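# Fully open the incubator's outer and glass doors

## Task

Swing the incubator's outer door and then the glass door behind it fully open, and have both stay open without the robot holding them; no flask may reach the floor, neither door may be slammed open or closed, and the robot must not tip over or finish leaning. Afterwards release everything and back away.

## Robot and tools

Robot: a Hello Robot Stretch 3 with a single arm. It has a two-wheeled base (0.33 m long, 0.34 m wide), a lift that raises the arm along a mast, and a telescoping arm that reaches out to the robot's RIGHT side, ending in a wrist and gripper. The base cannot move sideways, so to carry the gripper forward or back you drive the base. A turn on the spot pivots about the point midway between the wheels, 0.05 m behind the front edge. With the arm drawn in and the wrist folded, a turn sweeps a 0.28 m radius; an unfolded level wrist reaches past that.

Frames: the base frame has its origin on the floor between the drive wheels, x forward, y left, z up. hand_pose is reported in this frame, located where the closed fingertips meet. The odometry frame is the base frame as it was when the scene started. Heading is positive to the left, within -3.142 to 3.142.

Cameras: head_camera and nav_camera ride on the head and are aimed with head_pan_rad and head_tilt_rad; wrist_camera is on the gripper. Every successful execute_actions result carries one picture per camera, taken when the call ends.

execute_actions takes "actions", a list run in order (an empty list just reports the state). Each action may have "robot" (a command), "steps" (1 to 450 control steps at 30 per second; default 1) and "until" (an early exit condition, only together with steps). An action with only steps simply waits. Motions keep going after the action ends and while you think.

A command can contain:
- "base": exactly one of {"translate_m": d}, a straight drive of d metres relative to where the base is when the command begins (positive forward, |d| at most 1), or {"rotate_rad": d}, a turn in place by d radians relative to the current heading (positive counter-clockwise seen from above, |d| at most 3.2). These are offsets, not poses.
- "joints": absolute targets, keyed by joint name; unnamed joints keep their previous target. lift_m 0 to 1.1 m (arm height); arm_m 0 to 0.52 m (extension); wrist_yaw_rad -1.345 to 4.42 (0 along the arm, positive toward the front, 3.0 folds over the base); wrist_pitch_rad -1.57 to 0.451 (0 level, negative tips fingers down); wrist_roll_rad -2.911 to 2.911 (0 fingers side by side); gripper_m -0.089 to 0.179 (bigger is wider; the true fingertip gap is a bit less, about 0.007 smaller when nearly shut and 0.025 when wide, and zero below 0.007); head_pan_rad -3.953 to 1.73 (0 forward, positive left, -1.57 looks along the arm); head_tilt_rad -1.53 to 0.419 (negative looks down).
- "contact_limits": {"arm_m": effort percent 1 to 100}, the motor effort at which that arm motion halts with contact_stop; smaller is gentler, too small halts immediately. It persists until the next arm_m command.
Instead of one command, "robot" may be a list of up to 8 commands (each may also be {"pause_s": seconds, at most 15}) executed in sequence; each starts only after the previous one ends "done" (or off_target for base/gripper), otherwise the remainder is dropped. {"robot": {"stop": true}} brakes everything and clears the queue. Any new command takes effect immediately and discards the rest of an older queue. If any action is invalid or out of range, the entire call is rejected and nothing runs.

"until": {"robot": {"status": "ended"}} becomes true when nothing reports moving and no queue is running. You can also test fields, e.g. {"lift_m": [">", 0.3], "base_status": ["!=", "moving"]}, using =, !=, <, <=, >, >=; {"any": {"status": "ended"}} fires when any one motion or the queue finishes. Don't wait for an exact "=" on readings.

zoom_image: {"camera": one of head_camera, nav_camera, wrist_camera, "region": [x0, y0, x1, y1]} in pixels of that camera's last image, origin top-left, at most 504 by 504. Image sizes: head 896x504, nav 672x504 (fisheye), wrist 644x364.

finished_scene: {"scene": integer number of the current scene}. Irreversible; wait until all motion has ended first, because whatever is still moving is braked at the end.

Result lines: base_status and joint_status give each motion's state (moving, done, off_target, contact_stop, time_out, stopped, not_commanded, torque_fault); the base bracket shows distance travelled versus goal by wheel count. joint_goals, measured_speeds, refusals, queue and queue_left are reported. base_odometry counts wheel turns (slip counts as motion); turned_by_wheels and turned_by_imu give rotation since the last result. base_tilt reports lean in degrees (forward/right positive), with a fixed bias up to about 4 degrees. motor_effort is percent of maximum, with the peak in brackets; readings are noisy and biased. on_its_own appears when the robot changed a goal, a joint went slack or its servo is off, a motor strains at rest, or the base leans 3 degrees or more. lidar_m lists 12 distances in 30-degree sectors (1st ahead, 4th left, 7th behind, 10th right) in a plane 0.17 m up; it misses glass. wrist_depth_mm and head_depth_mm are 7x7 grids of median depth.

Speed: base is fast (0.30 m/s, 1.9 rad/s) only with lift_m under 0.30, arm_m under 0.03 and wrist_yaw_rad over 2.54; otherwise 0.10 m/s and 0.63 rad/s.

Gripper: to grip, command a value below the object's width; to release, open at least 0.02 beyond where the pads touched. Neither the reading nor "done" proves a grasp.

Cautions: fold or unfold the wrist only with lift_m 0.32 to 0.95, wrist_pitch_rad -0.4 and roll near 0; with yaw below -0.4 keep pitch at -0.5 or lower. After a contact_stop the lift or arm goes slack until commanded again. Wrist, head and base have no contact stop; long hard pushing turns a wrist servo off for 10 s. Pushing on something rigid with the gripper above roughly 0.45 m, pushing again after a contact_stop, or driving while the gripper is hooked on something fixed can tip the robot; if base_tilt shows a lean, reverse the last move in small steps, pull the gripper free, and lower lift_m to about 0.2 if still tipped. Move the doors slowly so they are not slammed, keep flasks off the floor, and at the end leave both doors open on their own with the gripper released and the robot clear.

Each tool is called after ">>>" in YAML: its name, and indented under it one key for each argument.

## Session

>>> execute_actions:
  actions: []

Scene clock: 0.00 s.
robot.base_odometry: x=+0.000 y=+0.000 heading=+0.000 (m, m, rad; robot's odometry frame)
robot.turned_by_wheels: +0.000 (rad since the last result)
robot.turned_by_imu: +0.000 (rad since the last result)
robot.base_tilt: forward=+2.1 right=+0.7 (deg)
robot.lidar_m: 2.58 1.97 2.43 1.73 1.50 1.50 1.73 2.33 2.33 2.65 1.66 1.70
robot.head_depth_mm: 1920 2294 2301 2304 2291 2289 2257 / 1935 2485 2490 2479 2482 2498 2271 / 1923 2662 2692 2718 2715 2701 2264 / 1919 2841 2969 3005 2994 3009 2262 / 1928 2847 3064 3033 3076 2989 2256 / 1689 2707 2777 2805 2803 2806 2286 / 1661 2514 2577 2550 2546 2547 2299
robot.base_status: not_commanded
robot.joint_positions: lift_m=+0.360 arm_m=+0.002 wrist_yaw_rad=+2.982 wrist_pitch_rad=-0.617 wrist_roll_rad=-0.015 gripper_m=+0.037 head_pan_rad=-0.017 head_tilt_rad=-0.009
robot.joint_goals: lift_m=+0.360 arm_m=+0.002 wrist_yaw_rad=+2.982 wrist_pitch_rad=-0.617 wrist_roll_rad=-0.015 gripper_m=+0.037 head_pan_rad=-0.017 head_tilt_rad=-0.009
robot.joint_status: lift_m=not_commanded arm_m=not_commanded wrist_yaw_rad=not_commanded wrist_pitch_rad=not_commanded wrist_roll_rad=not_commanded gripper_m=not_commanded head_pan_rad=not_commanded head_tilt_rad=not_commanded
robot.measured_speeds: translate_m=+0.000 rotate_rad=+0.000 lift_m=+0.000 arm_m=+0.000 wrist_yaw_rad=+0.000 wrist_pitch_rad=+0.000 wrist_roll_rad=+0.000 head_pan_rad=+0.000 head_tilt_rad=+0.000
robot: refusals=0 queue=idle queue_left=0
robot.motor_effort: left_wheel=-1 right_wheel=+0 lift_m=+21 arm_m=+0 wrist_yaw_rad=+0 wrist_pitch_rad=+5 wrist_roll_rad=+0 gripper_m=-1 head_pan_rad=+0 head_tilt_rad=+0 (%)
robot.hand_pose: x=+0.0099 y=+0.0461 z=+0.3304 quat_wxyz=(+0.267, +0.683, +0.162, +0.660) (m; robot's base frame)
robot.wrist_depth_mm: - - - - - - - / - - - - - 955 934 / 855 829 824 814 795 789 769 / 710 701 691 676 663 665 642 / 613 603 606 603 601 570 558 / 528 539 - - - 501 498 / 478 - - - 449 451 441
pictures: head_camera (sideways: a quarter turn clockwise sets it upright), nav_camera (sideways: a quarter turn counterclockwise sets it upright), wrist_camera
Images, in order (width x height): head_camera 896x504, nav_camera 672x504, wrist_camera 644x364.

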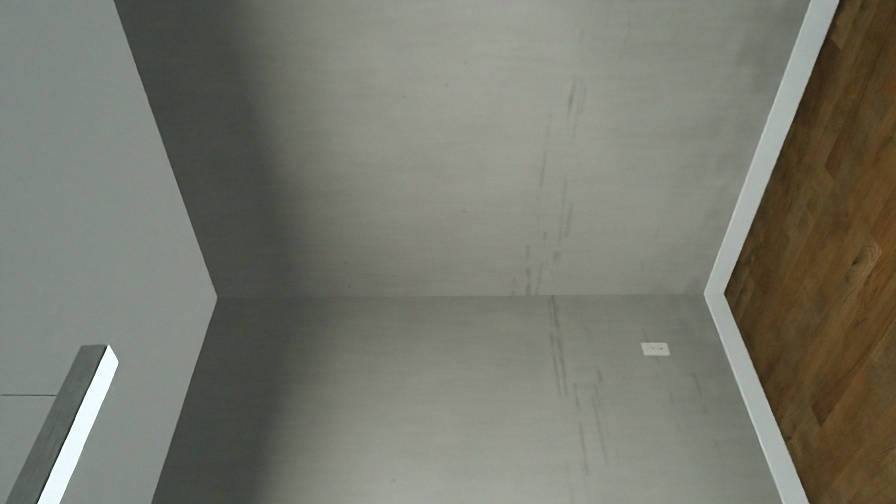

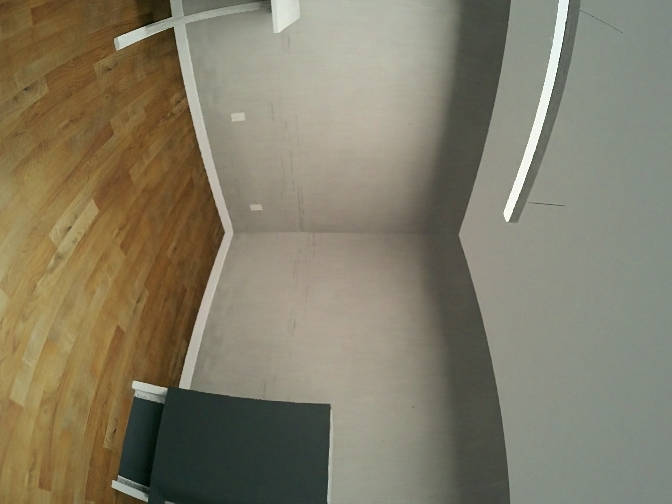

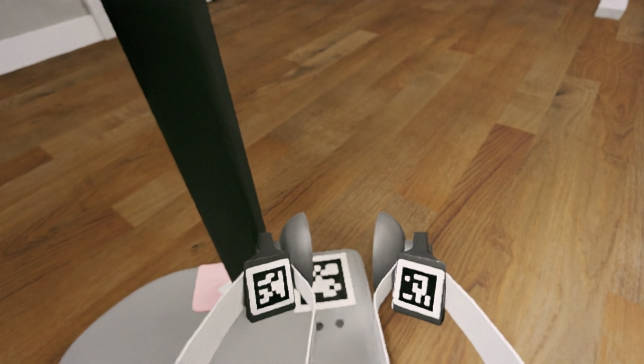

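>>> execute_actions:
  actions:
    - {"robot":{"joints":{"head_pan_rad":-1.2,"head_tilt_rad":-0.4}},"steps":200,"until":{"robot":{"status":"ended"}}}

>>> execute_actions:
  actions:
    - {"robot":{"joints":{"head_pan_rad":1.3,"head_tilt_rad":-0.4}},"steps":200,"until":{"robot":{"status":"ended"}}}

Scene clock: 1.63 s.
robot.base_odometry: x=+0.000 y=+0.000 heading=+0.000 (m, m, rad; robot's odometry frame)
robot.turned_by_wheels: +0.000 (rad since the last result)
robot.turned_by_imu: +0.000 (rad since the last result)
robot.base_tilt: forward=+2.1 right=+0.8 (deg)
robot.lidar_m: 2.58 1.97 2.42 1.75 1.50 1.50 1.72 2.33 2.34 2.64 1.66 1.70
robot.head_depth_mm: 2379 2587 2761 3007 2311 1765 1422 / 2268 2436 2615 2803 2327 1763 1428 / 2190 2341 2506 2671 2305 1772 1418 / 2088 2229 2369 2524 2297 1770 1422 / 2003 2135 2266 2437 2304 1762 1429 / 1925 2048 2182 2329 2303 1766 1430 / 1867 1928 2045 1549 1677 1755 1417
robot.base_status: not_commanded
robot.joint_positions: lift_m=+0.360 arm_m=+0.002 wrist_yaw_rad=+2.982 wrist_pitch_rad=-0.617 wrist_roll_rad=-0.015 gripper_m=+0.037 head_pan_rad=-1.193 head_tilt_rad=-0.395
robot.joint_goals: lift_m=+0.360 arm_m=+0.002 wrist_yaw_rad=+2.982 wrist_pitch_rad=-0.617 wrist_roll_rad=-0.015 gripper_m=+0.037 head_pan_rad=-1.200 head_tilt_rad=-0.400
robot.joint_status: lift_m=not_commanded arm_m=not_commanded wrist_yaw_rad=not_commanded wrist_pitch_rad=not_commanded wrist_roll_rad=not_commanded gripper_m=not_commanded head_pan_rad=done head_tilt_rad=done
robot.measured_speeds: translate_m=+0.000 rotate_rad=+0.000 lift_m=+0.000 arm_m=+0.000 wrist_yaw_rad=+0.000 wrist_pitch_rad=+0.000 wrist_roll_rad=+0.000 head_pan_rad=+0.000 head_tilt_rad=+0.000
robot: refusals=0 queue=done queue_left=0
robot.motor_effort: left_wheel=+0(0) right_wheel=+0(0) lift_m=+20(21) arm_m=+0(0) wrist_yaw_rad=-1(0) wrist_pitch_rad=+5(5) wrist_roll_rad=+1(0) gripper_m=+1(0) head_pan_rad=-3(32) head_tilt_rad=-2(19) (%)
robot.hand_pose: x=+0.0099 y=+0.0461 z=+0.3304 quat_wxyz=(+0.267, +0.683, +0.162, +0.660) (m; robot's base frame)
robot.wrist_depth_mm: - - - - - - - / - - - - - 983 940 / 872 849 811 812 774 789 754 / 718 707 669 684 676 655 643 / 606 602 592 599 591 575 559 / 542 543 - - - 498 491 / 473 - - - 454 448 445
pictures: head_camera (sideways: a quarter turn clockwise sets it upright), nav_camera (sideways: a quarter turn counterclockwise sets it upright), wrist_camera
Images, in order (width x height): head_camera 896x504, nav_camera 672x504, wrist_camera 644x364.

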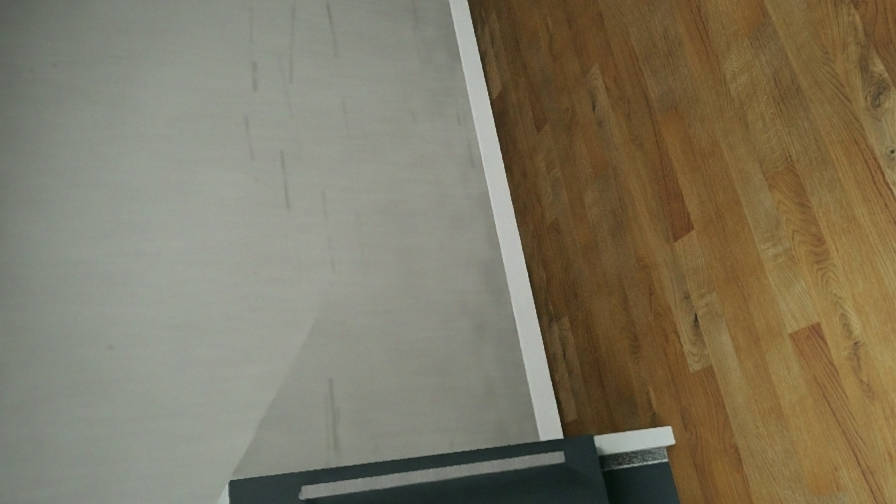

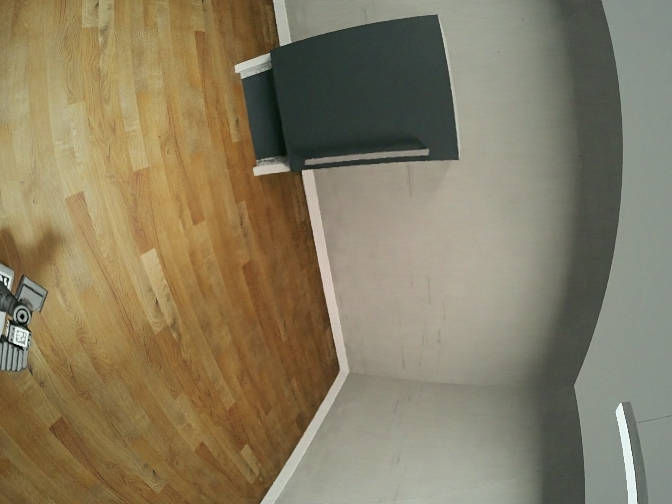

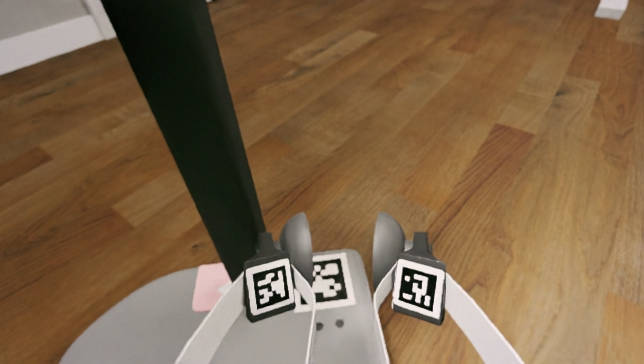

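Scene clock: 3.43 s.
robot.base_odometry: x=+0.000 y=+0.000 heading=+0.000 (m, m, rad; robot's odometry frame)
robot.turned_by_wheels: +0.000 (rad since the last result)
robot.turned_by_imu: +0.000 (rad since the last result)
robot.base_tilt: forward=+2.1 right=+0.7 (deg)
robot.lidar_m: 2.57 1.97 2.42 1.73 1.50 1.50 1.72 2.34 2.33 2.65 1.66 1.70
robot.head_depth_mm: 1987 2124 2179 2417 2299 1757 1416 / 2077 2241 2257 2565 2297 1764 1415 / 2199 2368 2424 2691 2304 1751 1420 / 2297 2463 2261 2747 2297 1754 1424 / 2302 2404 2516 2715 2306 1772 1414 / 2002 2102 2183 2321 2292 1772 1425 / 1787 1852 1957 2035 2049 1750 1418
robot.base_status: not_commanded
robot.joint_positions: lift_m=+0.360 arm_m=+0.002 wrist_yaw_rad=+2.982 wrist_pitch_rad=-0.617 wrist_roll_rad=-0.015 gripper_m=+0.037 head_pan_rad=+1.293 head_tilt_rad=-0.395
robot.joint_goals: lift_m=+0.360 arm_m=+0.002 wrist_yaw_rad=+2.982 wrist_pitch_rad=-0.617 wrist_roll_rad=-0.015 gripper_m=+0.037 head_pan_rad=+1.300 head_tilt_rad=-0.400
robot.joint_status: lift_m=not_commanded arm_m=not_commanded wrist_yaw_rad=not_commanded wrist_pitch_rad=not_commanded wrist_roll_rad=not_commanded gripper_m=not_commanded head_pan_rad=done head_tilt_rad=done
robot.measured_speeds: translate_m=+0.000 rotate_rad=+0.000 lift_m=+0.000 arm_m=+0.000 wrist_yaw_rad=+0.000 wrist_pitch_rad=+0.000 wrist_roll_rad=+0.000 head_pan_rad=+0.000 head_tilt_rad=+0.000
robot: refusals=0 queue=done queue_left=0
robot.motor_effort: left_wheel=-1(0) right_wheel=+0(1) lift_m=+21(20) arm_m=+0(0) wrist_yaw_rad=+1(0) wrist_pitch_rad=+5(5) wrist_roll_rad=+0(0) gripper_m=+0(1) head_pan_rad=+4(37) head_tilt_rad=-3(2) (%)
robot.hand_pose: x=+0.0099 y=+0.0461 z=+0.3304 quat_wxyz=(+0.267, +0.683, +0.162, +0.660) (m; robot's base frame)
robot.wrist_depth_mm: - - - - - - - / - - - - 967 975 920 / 861 842 831 817 791 778 768 / 724 710 697 685 664 659 647 / 608 596 593 601 599 568 551 / 535 529 - - - 502 499 / 471 - - - 449 445 441
pictures: head_camera (sideways: a quarter turn clockwise sets it upright), nav_camera (sideways: a quarter turn counterclockwise sets it upright), wrist_camera
Images, in order (width x height): head_camera 896x504, nav_camera 672x504, wrist_camera 644x364.

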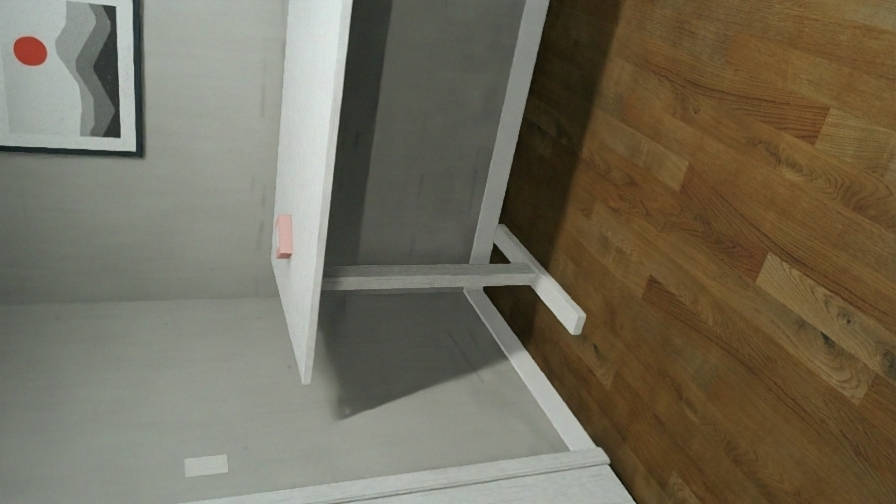

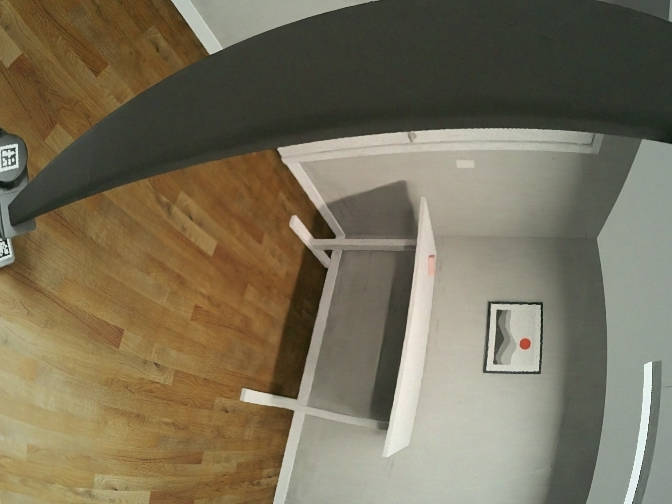

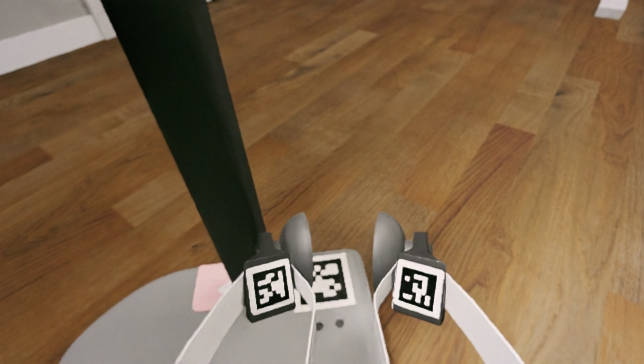

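>>> execute_actions:
  actions:
    - {"robot":{"joints":{"head_pan_rad":-1.85,"head_tilt_rad":-0.3}},"steps":200,"until":{"robot":{"status":"ended"}}}

Scene clock: 5.73 s.
robot.base_odometry: x=+0.000 y=+0.000 heading=+0.000 (m, m, rad; robot's odometry frame)
robot.turned_by_wheels: +0.000 (rad since the last result)
robot.turned_by_imu: +0.000 (rad since the last result)
robot.base_tilt: forward=+2.1 right=+0.7 (deg)
robot.lidar_m: 2.58 1.96 2.42 1.74 1.51 1.50 1.72 2.33 2.33 2.64 1.65 1.69
robot.head_depth_mm: 1987 2060 2195 2278 2365 1928 1533 / 2078 2175 2265 2408 2480 1955 1531 / 2167 2277 2423 2540 2563 1954 1525 / 2297 2399 2553 2689 2664 1950 1537 / 2381 2559 2682 2883 2657 1952 1533 / 2546 2671 2888 3024 2687 1965 1536 / 2619 2692 2833 2970 2679 1956 1535
robot.base_status: not_commanded
robot.joint_positions: lift_m=+0.360 arm_m=+0.002 wrist_yaw_rad=+2.982 wrist_pitch_rad=-0.617 wrist_roll_rad=-0.015 gripper_m=+0.037 head_pan_rad=-1.843 head_tilt_rad=-0.310
robot.joint_goals: lift_m=+0.360 arm_m=+0.002 wrist_yaw_rad=+2.982 wrist_pitch_rad=-0.617 wrist_roll_rad=-0.015 gripper_m=+0.037 head_pan_rad=-1.850 head_tilt_rad=-0.300
robot.joint_status: lift_m=not_commanded arm_m=not_commanded wrist_yaw_rad=not_commanded wrist_pitch_rad=not_commanded wrist_roll_rad=not_commanded gripper_m=not_commanded head_pan_rad=done head_tilt_rad=done
robot.measured_speeds: translate_m=+0.000 rotate_rad=+0.000 lift_m=+0.000 arm_m=+0.000 wrist_yaw_rad=+0.000 wrist_pitch_rad=+0.000 wrist_roll_rad=+0.000 head_pan_rad=+0.000 head_tilt_rad=+0.000
robot: refusals=0 queue=done queue_left=0
robot.motor_effort: left_wheel=-1(1) right_wheel=+0(0) lift_m=+20(20) arm_m=+0(1) wrist_yaw_rad=+0(1) wrist_pitch_rad=+5(5) wrist_roll_rad=+0(0) gripper_m=+0(0) head_pan_rad=-3(35) head_tilt_rad=+3(12) (%)
robot.hand_pose: x=+0.0099 y=+0.0461 z=+0.3304 quat_wxyz=(+0.267, +0.683, +0.162, +0.660) (m; robot's base frame)
robot.wrist_depth_mm: - - - - - - - / - - - - 970 941 941 / 845 825 835 812 790 768 764 / 718 703 687 666 684 656 648 / 613 611 599 589 589 565 558 / 532 540 - - - 494 494 / 476 - - - 453 447 445
pictures: head_camera (sideways: a quarter turn clockwise sets it upright), nav_camera (sideways: a quarter turn counterclockwise sets it upright), wrist_camera
Images, in order (width x height): head_camera 896x504, nav_camera 672x504, wrist_camera 644x364.

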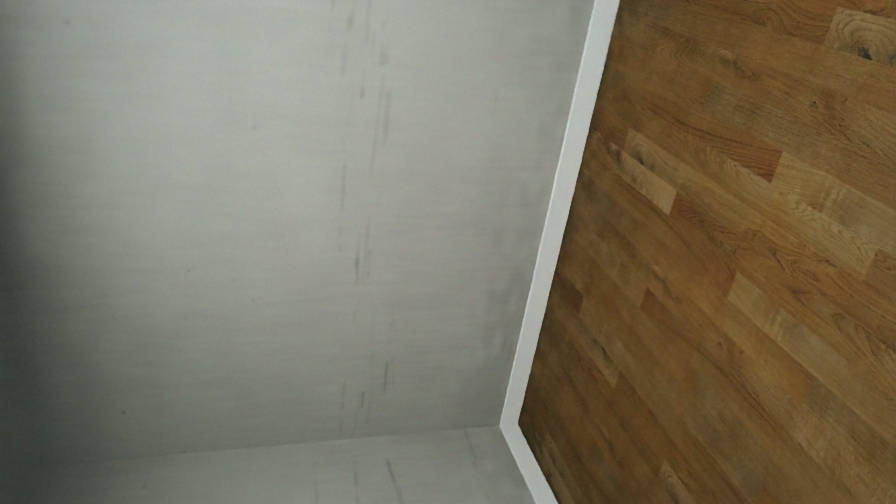

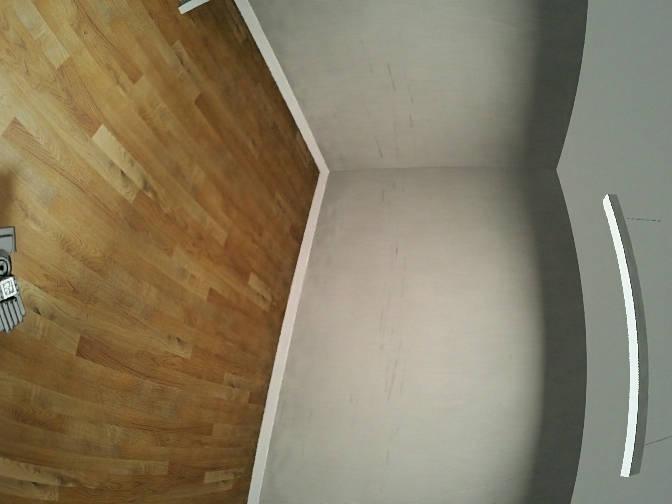

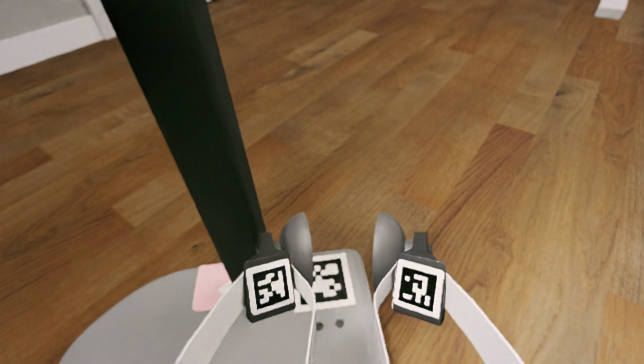

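>>> execute_actions:
  actions:
    - {"robot":{"joints":{"head_pan_rad":-0.75,"head_tilt_rad":-0.25}},"steps":200,"until":{"robot":{"status":"ended"}}}

Scene clock: 7.40 s.
robot.base_odometry: x=+0.000 y=+0.000 heading=+0.000 (m, m, rad; robot's odometry frame)
robot.turned_by_wheels: +0.000 (rad since the last result)
robot.turned_by_imu: +0.000 (rad since the last result)
robot.base_tilt: forward=+2.1 right=+0.7 (deg)
robot.lidar_m: 2.57 1.97 2.42 1.73 1.50 1.50 1.72 2.33 2.34 2.65 1.66 1.70
robot.head_depth_mm: 1945 2036 2108 2230 2331 2083 1596 / 1965 2036 2129 2231 2312 2077 1608 / 1945 2026 2095 1572 1643 1866 1611 / 1962 2036 1645 1568 1645 1856 1616 / 1966 2057 1672 1568 1649 1857 1619 / 1974 2058 1692 1577 1657 1852 1618 / 1956 2044 2112 2214 2366 2098 1617
robot.base_status: not_commanded
robot.joint_positions: lift_m=+0.360 arm_m=+0.002 wrist_yaw_rad=+2.982 wrist_pitch_rad=-0.617 wrist_roll_rad=-0.015 gripper_m=+0.037 head_pan_rad=-0.757 head_tilt_rad=-0.261
robot.joint_goals: lift_m=+0.360 arm_m=+0.002 wrist_yaw_rad=+2.982 wrist_pitch_rad=-0.617 wrist_roll_rad=-0.015 gripper_m=+0.037 head_pan_rad=-0.750 head_tilt_rad=-0.250
robot.joint_status: lift_m=not_commanded arm_m=not_commanded wrist_yaw_rad=not_commanded wrist_pitch_rad=not_commanded wrist_roll_rad=not_commanded gripper_m=not_commanded head_pan_rad=done head_tilt_rad=done
robot.measured_speeds: translate_m=+0.000 rotate_rad=+0.000 lift_m=+0.000 arm_m=+0.000 wrist_yaw_rad=+0.000 wrist_pitch_rad=+0.000 wrist_roll_rad=+0.000 head_pan_rad=+0.000 head_tilt_rad=+0.000
robot: refusals=0 queue=done queue_left=0
robot.motor_effort: left_wheel=-1(0) right_wheel=+0(0) lift_m=+21(20) arm_m=+0(0) wrist_yaw_rad=-1(0) wrist_pitch_rad=+5(5) wrist_roll_rad=+0(0) gripper_m=+0(0) head_pan_rad=+3(35) head_tilt_rad=+3(8) (%)
robot.hand_pose: x=+0.0099 y=+0.0461 z=+0.3304 quat_wxyz=(+0.267, +0.683, +0.162, +0.660) (m; robot's base frame)
robot.wrist_depth_mm: - - - - - - - / - - - - - 957 938 / 878 840 831 807 789 785 769 / 709 712 683 681 667 647 642 / 612 600 605 601 600 575 564 / 534 541 - - - 500 494 / 483 - - - 444 449 443
pictures: head_camera (sideways: a quarter turn clockwise sets it upright), nav_camera (sideways: a quarter turn counterclockwise sets it upright), wrist_camera
Images, in order (width x height): head_camera 896x504, nav_camera 672x504, wrist_camera 644x364.

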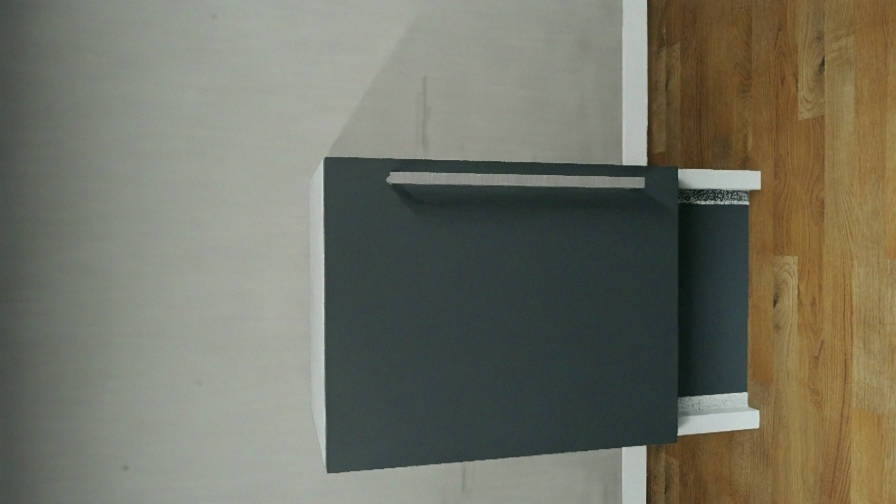

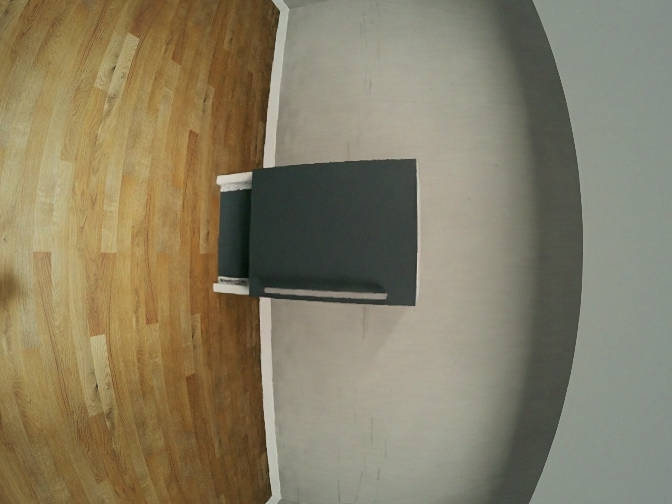

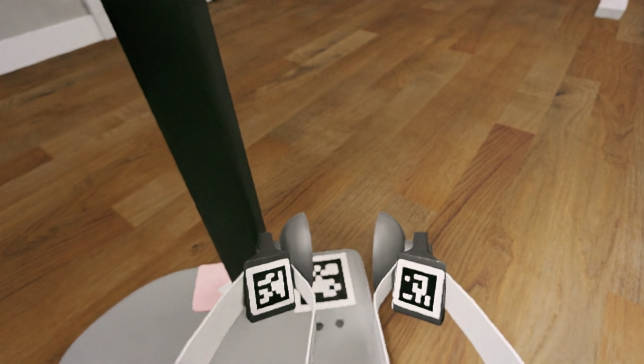

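>>> execute_actions:
  actions:
    - {"robot":[{"base":{"rotate_rad":-0.8},"joints":{"wrist_pitch_rad":-0.4,"wrist_roll_rad":0,"lift_m":0.5}},{"base":{"translate_m":0.58}},{"base":{"rotate_rad":1.57},"joints":{"wrist_yaw_rad":0,"gripper_m":0.12,"head_pan_rad":-1.57,"head_tilt_rad":-0.5}},{"joints":{"wrist_pitch_rad":0}}],"steps":450,"until":{"robot":{"status":"ended"}}}
    - {"steps":300,"until":{"robot":{"status":"ended"}}}

Scene clock: 23.63 s.
robot.base_odometry: x=+0.404 y=-0.416 heading=+0.770 (m, m, rad; robot's odometry frame)
robot.turned_by_wheels: +0.770 (rad since the last result)
robot.turned_by_imu: +0.762 (rad since the last result)
robot.base_tilt: forward=+2.1 right=+0.7 (deg)
robot.lidar_m: 2.44 2.05 2.16 2.08 2.14 2.42 2.31 2.38 1.76 1.08 1.15 2.30
robot.head_depth_mm: 1403 1534 1672 1821 1938 1598 1325 / 1408 1517 1669 1813 1932 1601 1320 / 1404 928 967 1061 1203 1467 1318 / 1399 932 978 1079 1188 1475 1320 / 1396 932 976 1078 1193 1465 1318 / 1400 928 977 1069 1195 1469 1320 / 1388 930 970 1069 1186 1462 1323
robot.base_status: done (rotate_rad +1.5698 of +1.5700)
robot.joint_positions: lift_m=+0.500 arm_m=+0.002 wrist_yaw_rad=+0.002 wrist_pitch_rad=-0.028 wrist_roll_rad=-0.003 gripper_m=+0.120 head_pan_rad=-1.563 head_tilt_rad=-0.494
robot.joint_goals: lift_m=+0.500 arm_m=+0.002 wrist_yaw_rad=+0.000 wrist_pitch_rad=+0.000 wrist_roll_rad=+0.000 gripper_m=+0.120 head_pan_rad=-1.570 head_tilt_rad=-0.500
robot.joint_status: lift_m=done arm_m=not_commanded wrist_yaw_rad=done wrist_pitch_rad=done wrist_roll_rad=done gripper_m=done head_pan_rad=done head_tilt_rad=done
robot.measured_speeds: translate_m=+0.000 rotate_rad=+0.000 lift_m=+0.000 arm_m=+0.000 wrist_yaw_rad=+0.000 wrist_pitch_rad=+0.000 wrist_roll_rad=+0.000 head_pan_rad=+0.000 head_tilt_rad=+0.000
robot: refusals=0 queue=done queue_left=0
robot.motor_effort: left_wheel=-3(5) right_wheel=+5(9) lift_m=+23(24) arm_m=+1(0) wrist_yaw_rad=-2(2) wrist_pitch_rad=+14(13) wrist_roll_rad=+2(3) gripper_m=+0(80) head_pan_rad=-3(33) head_tilt_rad=-2(18) (%)
robot.hand_pose: x=-0.0210 y=-0.4020 z=+0.6074 quat_wxyz=(+0.708, +0.011, -0.706, -0.010) (m; robot's base frame)
robot.wrist_depth_mm: - 744 726 723 - - - / - 752 763 749 - - - / - 782 754 763 - - - / - 803 791 783 - - - / - 839 805 820 - - - / - - 948 952 - - - / - 975 988 - 997 962 -
pictures: head_camera (sideways: a quarter turn clockwise sets it upright), nav_camera (sideways: a quarter turn counterclockwise sets it upright), wrist_camera
Images, in order (width x height): head_camera 896x504, nav_camera 672x504, wrist_camera 644x364.

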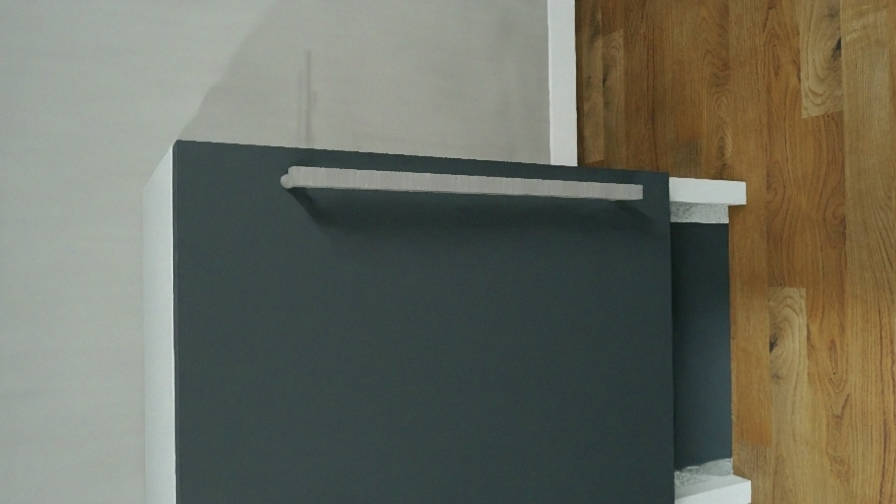

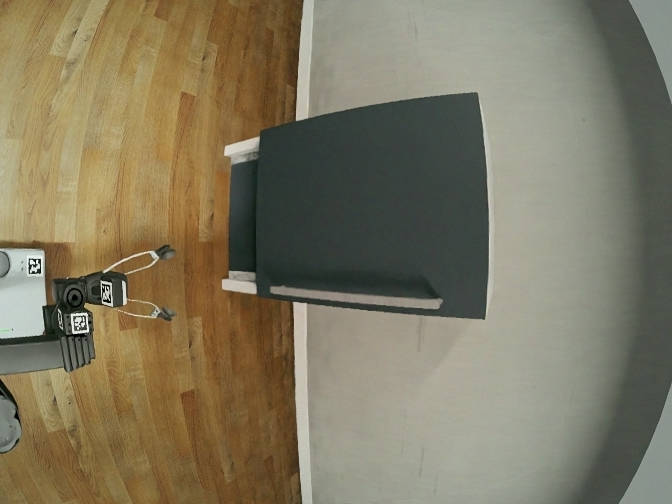

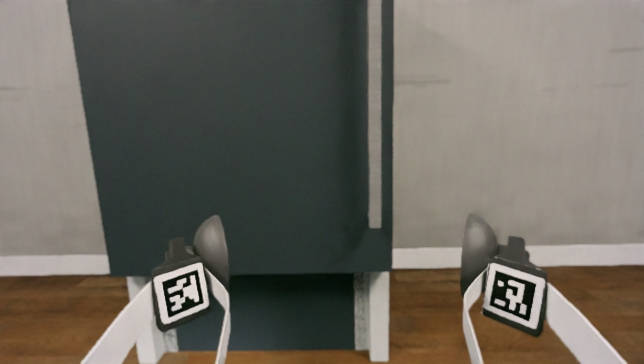

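>>> execute_actions:
  actions:
    - {"robot":{"base":{"translate_m":-0.09},"joints":{"lift_m":0.43,"arm_m":0.35}},"steps":450,"until":{"robot":{"status":"ended"}}}

Scene clock: 27.73 s.
robot.base_odometry: x=+0.340 y=-0.479 heading=+0.770 (m, m, rad; robot's odometry frame)
robot.turned_by_wheels: +0.000 (rad since the last result)
robot.turned_by_imu: -0.001 (rad since the last result)
robot.base_tilt: forward=+2.1 right=+0.8 (deg)
robot.lidar_m: 2.14 2.13 2.14 2.08 2.14 2.33 2.22 2.29 1.76 1.07 1.16 2.31
robot.head_depth_mm: 1415 1529 1666 1823 1939 1596 1320 / 1405 1523 1664 1825 1921 1583 1352 / 1410 1518 1654 1832 1952 1590 - / 1400 928 957 1065 1177 1445 1322 / 1397 933 981 1081 1195 1477 1326 / 1406 928 980 1079 1197 1473 1328 / 1390 928 977 1074 1190 1470 1323
robot.base_status: done (translate_m -0.0900 of -0.0900)
robot.joint_positions: lift_m=+0.430 arm_m=+0.350 wrist_yaw_rad=+0.000 wrist_pitch_rad=-0.026 wrist_roll_rad=-0.003 gripper_m=+0.120 head_pan_rad=-1.563 head_tilt_rad=-0.494
robot.joint_goals: lift_m=+0.430 arm_m=+0.350 wrist_yaw_rad=+0.000 wrist_pitch_rad=+0.000 wrist_roll_rad=+0.000 gripper_m=+0.120 head_pan_rad=-1.570 head_tilt_rad=-0.500
robot.joint_status: lift_m=done arm_m=done wrist_yaw_rad=done wrist_pitch_rad=done wrist_roll_rad=done gripper_m=done head_pan_rad=done head_tilt_rad=done
robot.measured_speeds: translate_m=+0.000 rotate_rad=+0.000 lift_m=+0.000 arm_m=+0.000 wrist_yaw_rad=+0.000 wrist_pitch_rad=+0.000 wrist_roll_rad=+0.000 head_pan_rad=+0.000 head_tilt_rad=+0.000
robot: refusals=0 queue=done queue_left=0
robot.motor_effort: left_wheel=-3(6) right_wheel=+5(6) lift_m=+18(24) arm_m=+3(2) wrist_yaw_rad=-1(2) wrist_pitch_rad=+13(14) wrist_roll_rad=+2(1) gripper_m=+0(0) head_pan_rad=-3(2) head_tilt_rad=-3(2) (%)
robot.hand_pose: x=-0.0213 y=-0.7502 z=+0.5381 quat_wxyz=(+0.708, +0.010, -0.706, -0.009) (m; robot's base frame)
robot.wrist_depth_mm: 404 398 397 394 - - 992 / 414 414 411 407 - - - / 427 426 422 417 - - - / 436 438 438 426 - - - / 457 450 445 443 - - - / 469 464 464 458 - - - / 487 541 601 547 915 886 900
pictures: head_camera (sideways: a quarter turn clockwise sets it upright), nav_camera (sideways: a quarter turn counterclockwise sets it upright), wrist_camera
Images, in order (width x height): head_camera 896x504, nav_camera 672x504, wrist_camera 644x364.

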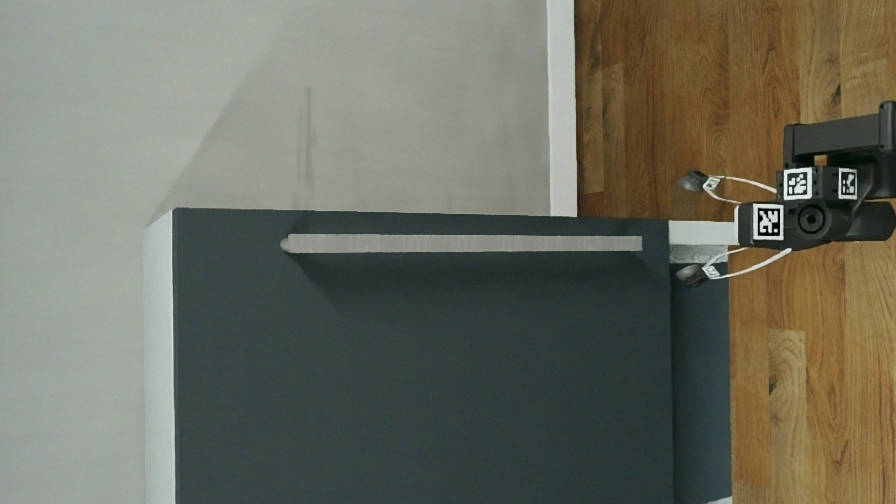

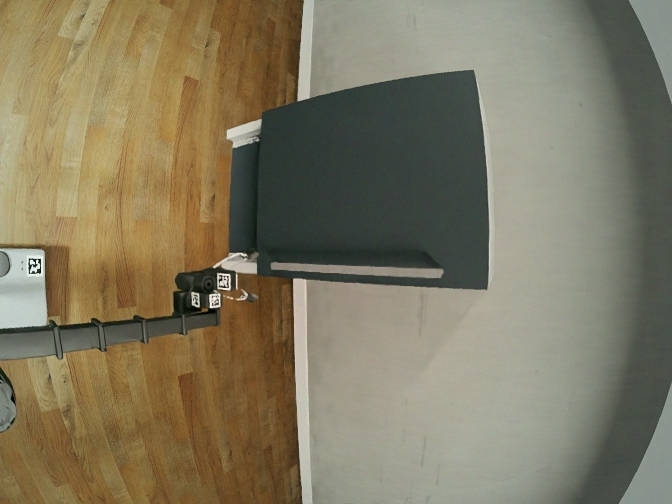

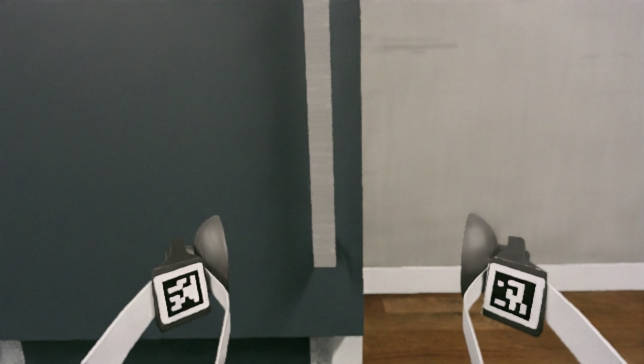

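>>> execute_actions:
  actions:
    - {"robot":[{"base":{"translate_m":0.025},"joints":{"lift_m":0.46,"arm_m":0.44}}],"steps":450,"until":{"robot":{"status":"ended"}}}

Scene clock: 29.97 s.
robot.base_odometry: x=+0.357 y=-0.461 heading=+0.770 (m, m, rad; robot's odometry frame)
robot.turned_by_wheels: +0.000 (rad since the last result)
robot.turned_by_imu: +0.000 (rad since the last result)
robot.base_tilt: forward=+2.1 right=+0.8 (deg)
robot.lidar_m: 2.15 2.11 2.14 2.08 2.14 2.35 2.24 2.31 1.76 1.07 1.16 2.30
robot.head_depth_mm: 1405 1522 1675 1830 1951 1595 1316 / 1407 1527 1657 1837 1945 1600 1341 / 1399 1491 1625 1801 1939 1690 1297 / 1404 925 968 1064 1180 1477 1321 / 1402 931 979 1080 1202 1474 1318 / 1397 932 980 1076 1189 1466 1324 / 1399 925 977 1075 1187 1462 1324
robot.base_status: done (translate_m +0.0250 of +0.0250)
robot.joint_positions: lift_m=+0.460 arm_m=+0.440 wrist_yaw_rad=+0.000 wrist_pitch_rad=-0.026 wrist_roll_rad=-0.003 gripper_m=+0.120 head_pan_rad=-1.563 head_tilt_rad=-0.494
robot.joint_goals: lift_m=+0.460 arm_m=+0.440 wrist_yaw_rad=+0.000 wrist_pitch_rad=+0.000 wrist_roll_rad=+0.000 gripper_m=+0.120 head_pan_rad=-1.570 head_tilt_rad=-0.500
robot.joint_status: lift_m=done arm_m=done wrist_yaw_rad=done wrist_pitch_rad=done wrist_roll_rad=done gripper_m=done head_pan_rad=done head_tilt_rad=done
robot.measured_speeds: translate_m=+0.000 rotate_rad=+0.000 lift_m=+0.000 arm_m=+0.000 wrist_yaw_rad=+0.000 wrist_pitch_rad=+0.000 wrist_roll_rad=+0.000 head_pan_rad=+0.000 head_tilt_rad=+0.000
robot: refusals=0 queue=done queue_left=0
robot.motor_effort: left_wheel=-3(4) right_wheel=+5(11) lift_m=+23(24) arm_m=+3(2) wrist_yaw_rad=-1(1) wrist_pitch_rad=+13(13) wrist_roll_rad=+2(2) gripper_m=+0(0) head_pan_rad=-2(2) head_tilt_rad=-3(3) (%)
robot.hand_pose: x=-0.0213 y=-0.8402 z=+0.5678 quat_wxyz=(+0.708, +0.010, -0.706, -0.009) (m; robot's base frame)
robot.wrist_depth_mm: 319 314 310 308 932 933 928 / 326 326 322 316 949 946 933 / 335 331 329 324 991 996 963 / 346 345 341 335 - - 997 / 357 352 350 344 - - - / 365 363 362 352 - - - / 380 377 375 372 944 926 943
pictures: head_camera (sideways: a quarter turn clockwise sets it upright), nav_camera (sideways: a quarter turn counterclockwise sets it upright), wrist_camera
Images, in order (width x height): head_camera 896x504, nav_camera 672x504, wrist_camera 644x364.

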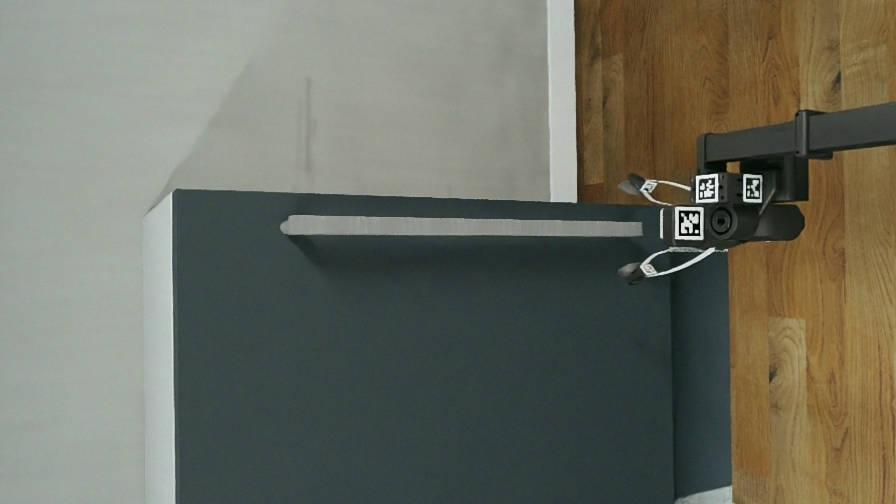

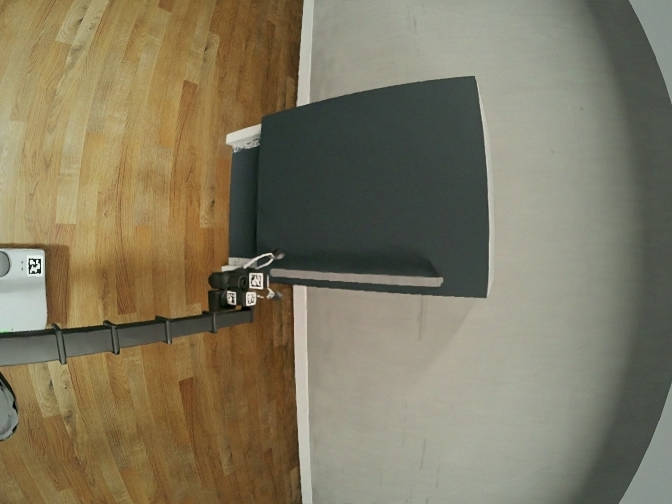

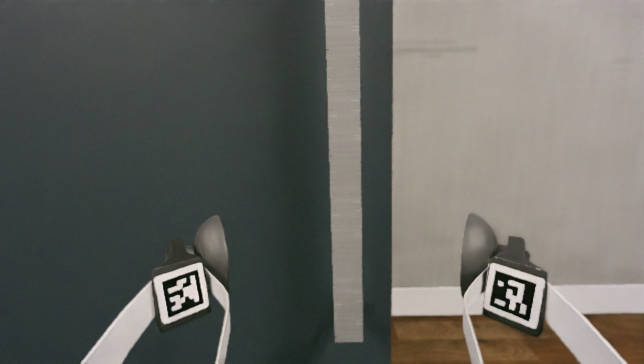

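>>> execute_actions:
  actions:
    - {"robot":{"joints":{"arm_m":0.52,"gripper_m":0.09},"contact_limits":{"arm_m":15}},"steps":450,"until":{"robot":{"status":"ended"}}}

Scene clock: 31.93 s.
robot.base_odometry: x=+0.357 y=-0.461 heading=+0.770 (m, m, rad; robot's odometry frame)
robot.turned_by_wheels: +0.000 (rad since the last result)
robot.turned_by_imu: +0.000 (rad since the last result)
robot.base_tilt: forward=+2.1 right=+0.8 (deg)
robot.lidar_m: 2.14 2.11 2.15 2.08 2.14 2.35 2.24 2.31 1.76 1.07 1.16 2.30
robot.head_depth_mm: 1410 1536 1675 1836 1944 1600 1327 / 1410 1514 1677 1817 1927 1636 1337 / 1395 1494 1615 1801 1928 - 1318 / 1398 923 966 1068 1182 1475 1318 / 1393 931 981 1076 1198 1478 1327 / 1399 928 976 1071 1187 1469 1318 / 1391 931 978 1070 1191 1470 1328
robot.base_status: done (translate_m +0.0250 of +0.0250)
robot.joint_positions: lift_m=+0.460 arm_m=+0.520 wrist_yaw_rad=+0.000 wrist_pitch_rad=-0.026 wrist_roll_rad=-0.003 gripper_m=+0.090 head_pan_rad=-1.563 head_tilt_rad=-0.494
robot.joint_goals: lift_m=+0.460 arm_m=+0.520 wrist_yaw_rad=+0.000 wrist_pitch_rad=+0.000 wrist_roll_rad=+0.000 gripper_m=+0.090 head_pan_rad=-1.570 head_tilt_rad=-0.500
robot.joint_status: lift_m=done arm_m=done wrist_yaw_rad=done wrist_pitch_rad=done wrist_roll_rad=done gripper_m=done head_pan_rad=done head_tilt_rad=done
robot.measured_speeds: translate_m=+0.000 rotate_rad=+0.000 lift_m=+0.000 arm_m=+0.000 wrist_yaw_rad=+0.000 wrist_pitch_rad=+0.000 wrist_roll_rad=+0.000 head_pan_rad=+0.000 head_tilt_rad=+0.000
robot: refusals=0 queue=done queue_left=0
robot.motor_effort: left_wheel=-2(2) right_wheel=+4(4) lift_m=+24(23) arm_m=+3(4) wrist_yaw_rad=+0(1) wrist_pitch_rad=+13(13) wrist_roll_rad=+2(2) gripper_m=-1(81) head_pan_rad=-3(3) head_tilt_rad=-3(3) (%)
robot.contact_limits: arm_m 15 (drawing in: default 15, maximum 24; extending or still: default 21, maximum 34)
robot.hand_pose: x=-0.0213 y=-0.9202 z=+0.5678 quat_wxyz=(+0.708, +0.010, -0.706, -0.009) (m; robot's base frame)
robot.wrist_depth_mm: 239 238 237 172 848 854 852 / 248 245 243 175 870 857 861 / 255 252 250 247 901 890 902 / 261 259 258 252 895 928 902 / 270 268 266 261 266 976 960 / 279 279 - 269 274 989 967 / 288 287 283 278 887 902 945
pictures: head_camera (sideways: a quarter turn clockwise sets it upright), nav_camera (sideways: a quarter turn counterclockwise sets it upright), wrist_camera
Images, in order (width x height): head_camera 896x504, nav_camera 672x504, wrist_camera 644x364.

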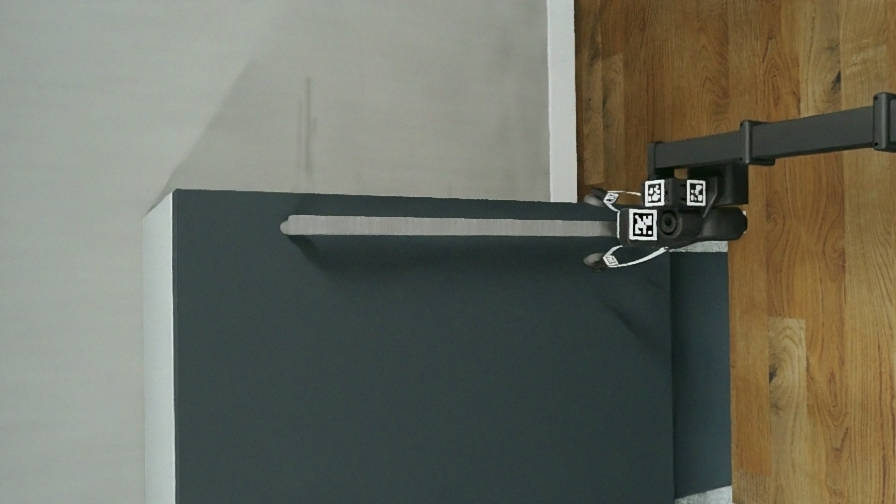

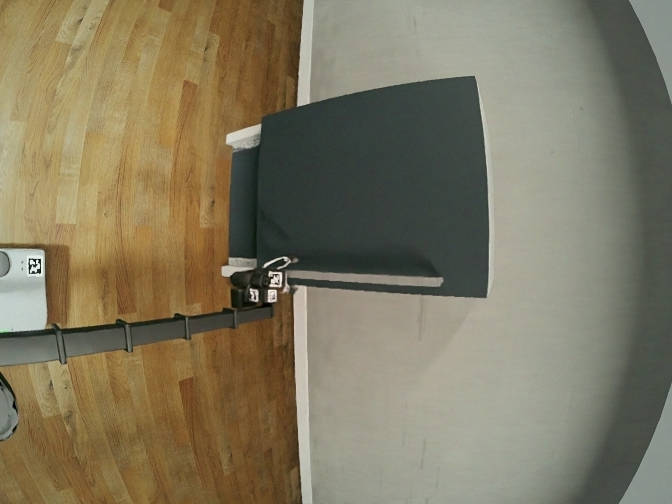

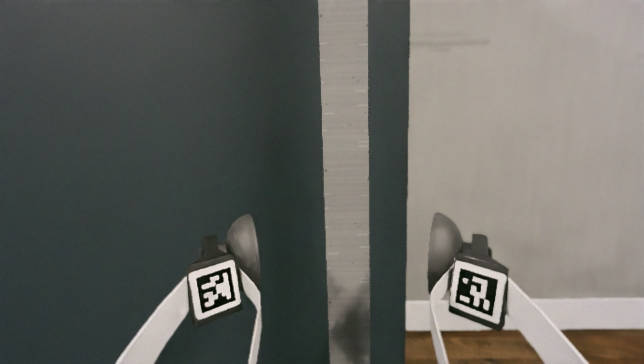

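>>> execute_actions:
  actions:
    - {"robot":[{"joints":{"gripper_m":-0.02}},{"joints":{"arm_m":0.44}}],"steps":300,"until":{"robot":{"status":"ended"}}}

Scene clock: 35.53 s.
robot.base_odometry: x=+0.357 y=-0.461 heading=+0.770 (m, m, rad; robot's odometry frame)
robot.turned_by_wheels: +0.000 (rad since the last result)
robot.turned_by_imu: -0.001 (rad since the last result)
robot.base_tilt: forward=+2.1 right=+0.8 (deg)
robot.lidar_m: 2.15 2.11 2.14 2.08 2.14 2.35 2.25 2.31 1.76 1.07 1.15 2.30
robot.head_depth_mm: 1411 1527 1649 1822 1939 1593 1308 / 1416 1530 1667 1826 1933 1593 1334 / 1396 1482 1613 1822 1923 1700 1292 / 1400 925 972 1063 1176 1466 1325 / 1403 937 980 1081 1198 1485 1316 / 1393 930 978 1071 1194 1471 1312 / 1393 927 976 1073 1186 1470 1326
robot.base_status: done (translate_m +0.0250 of +0.0250)
robot.joint_positions: lift_m=+0.460 arm_m=+0.440 wrist_yaw_rad=+0.000 wrist_pitch_rad=-0.026 wrist_roll_rad=-0.003 gripper_m=-0.020 head_pan_rad=-1.563 head_tilt_rad=-0.494
robot.joint_goals: lift_m=+0.460 arm_m=+0.440 wrist_yaw_rad=+0.000 wrist_pitch_rad=+0.000 wrist_roll_rad=+0.000 gripper_m=-0.020 head_pan_rad=-1.570 head_tilt_rad=-0.500
robot.joint_status: lift_m=done arm_m=done wrist_yaw_rad=done wrist_pitch_rad=done wrist_roll_rad=done gripper_m=done head_pan_rad=done head_tilt_rad=done
robot.measured_speeds: translate_m=+0.000 rotate_rad=+0.000 lift_m=+0.000 arm_m=+0.000 wrist_yaw_rad=+0.000 wrist_pitch_rad=+0.000 wrist_roll_rad=+0.000 head_pan_rad=+0.000 head_tilt_rad=+0.000
robot: refusals=0 queue=done queue_left=0
robot.motor_effort: left_wheel=-3(3) right_wheel=+5(5) lift_m=+24(23) arm_m=-2(3) wrist_yaw_rad=-1(1) wrist_pitch_rad=+13(13) wrist_roll_rad=+2(2) gripper_m=-9(84) head_pan_rad=-2(3) head_tilt_rad=-2(3) (%)
robot.hand_pose: x=-0.0213 y=-0.8408 z=+0.5678 quat_wxyz=(+0.708, +0.010, -0.706, -0.009) (m; robot's base frame)
robot.wrist_depth_mm: 314 314 310 309 919 940 932 / 324 321 319 315 951 961 953 / 335 333 328 328 989 971 989 / 343 341 338 336 - - - / 354 354 351 344 - - - / 367 362 357 - - - - / 382 375 375 370 896 984 933
pictures: head_camera (sideways: a quarter turn clockwise sets it upright), nav_camera (sideways: a quarter turn counterclockwise sets it upright), wrist_camera
Images, in order (width x height): head_camera 896x504, nav_camera 672x504, wrist_camera 644x364.

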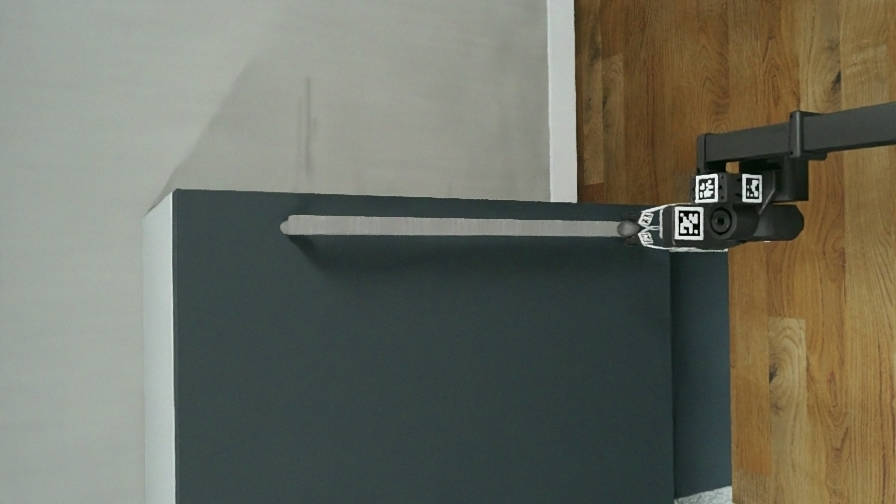

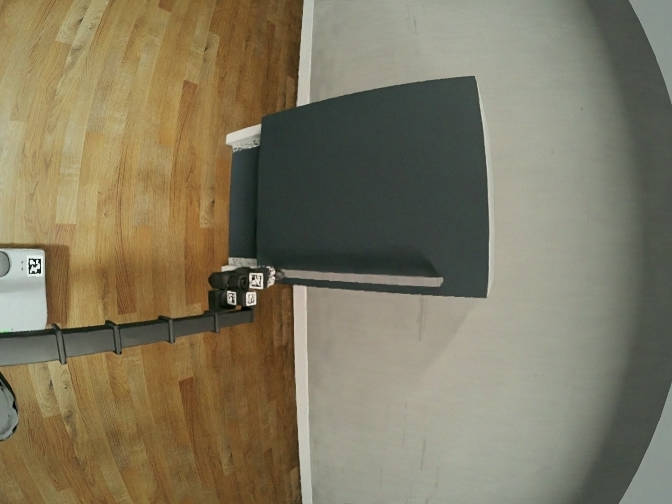

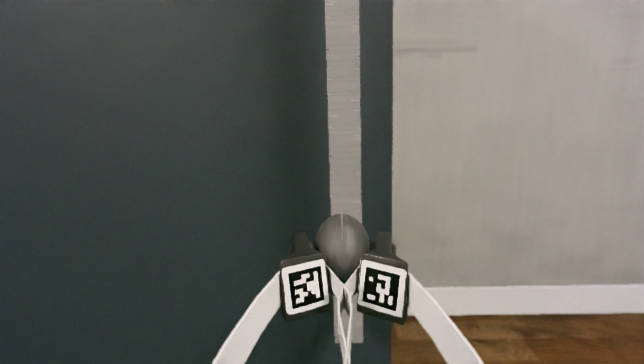

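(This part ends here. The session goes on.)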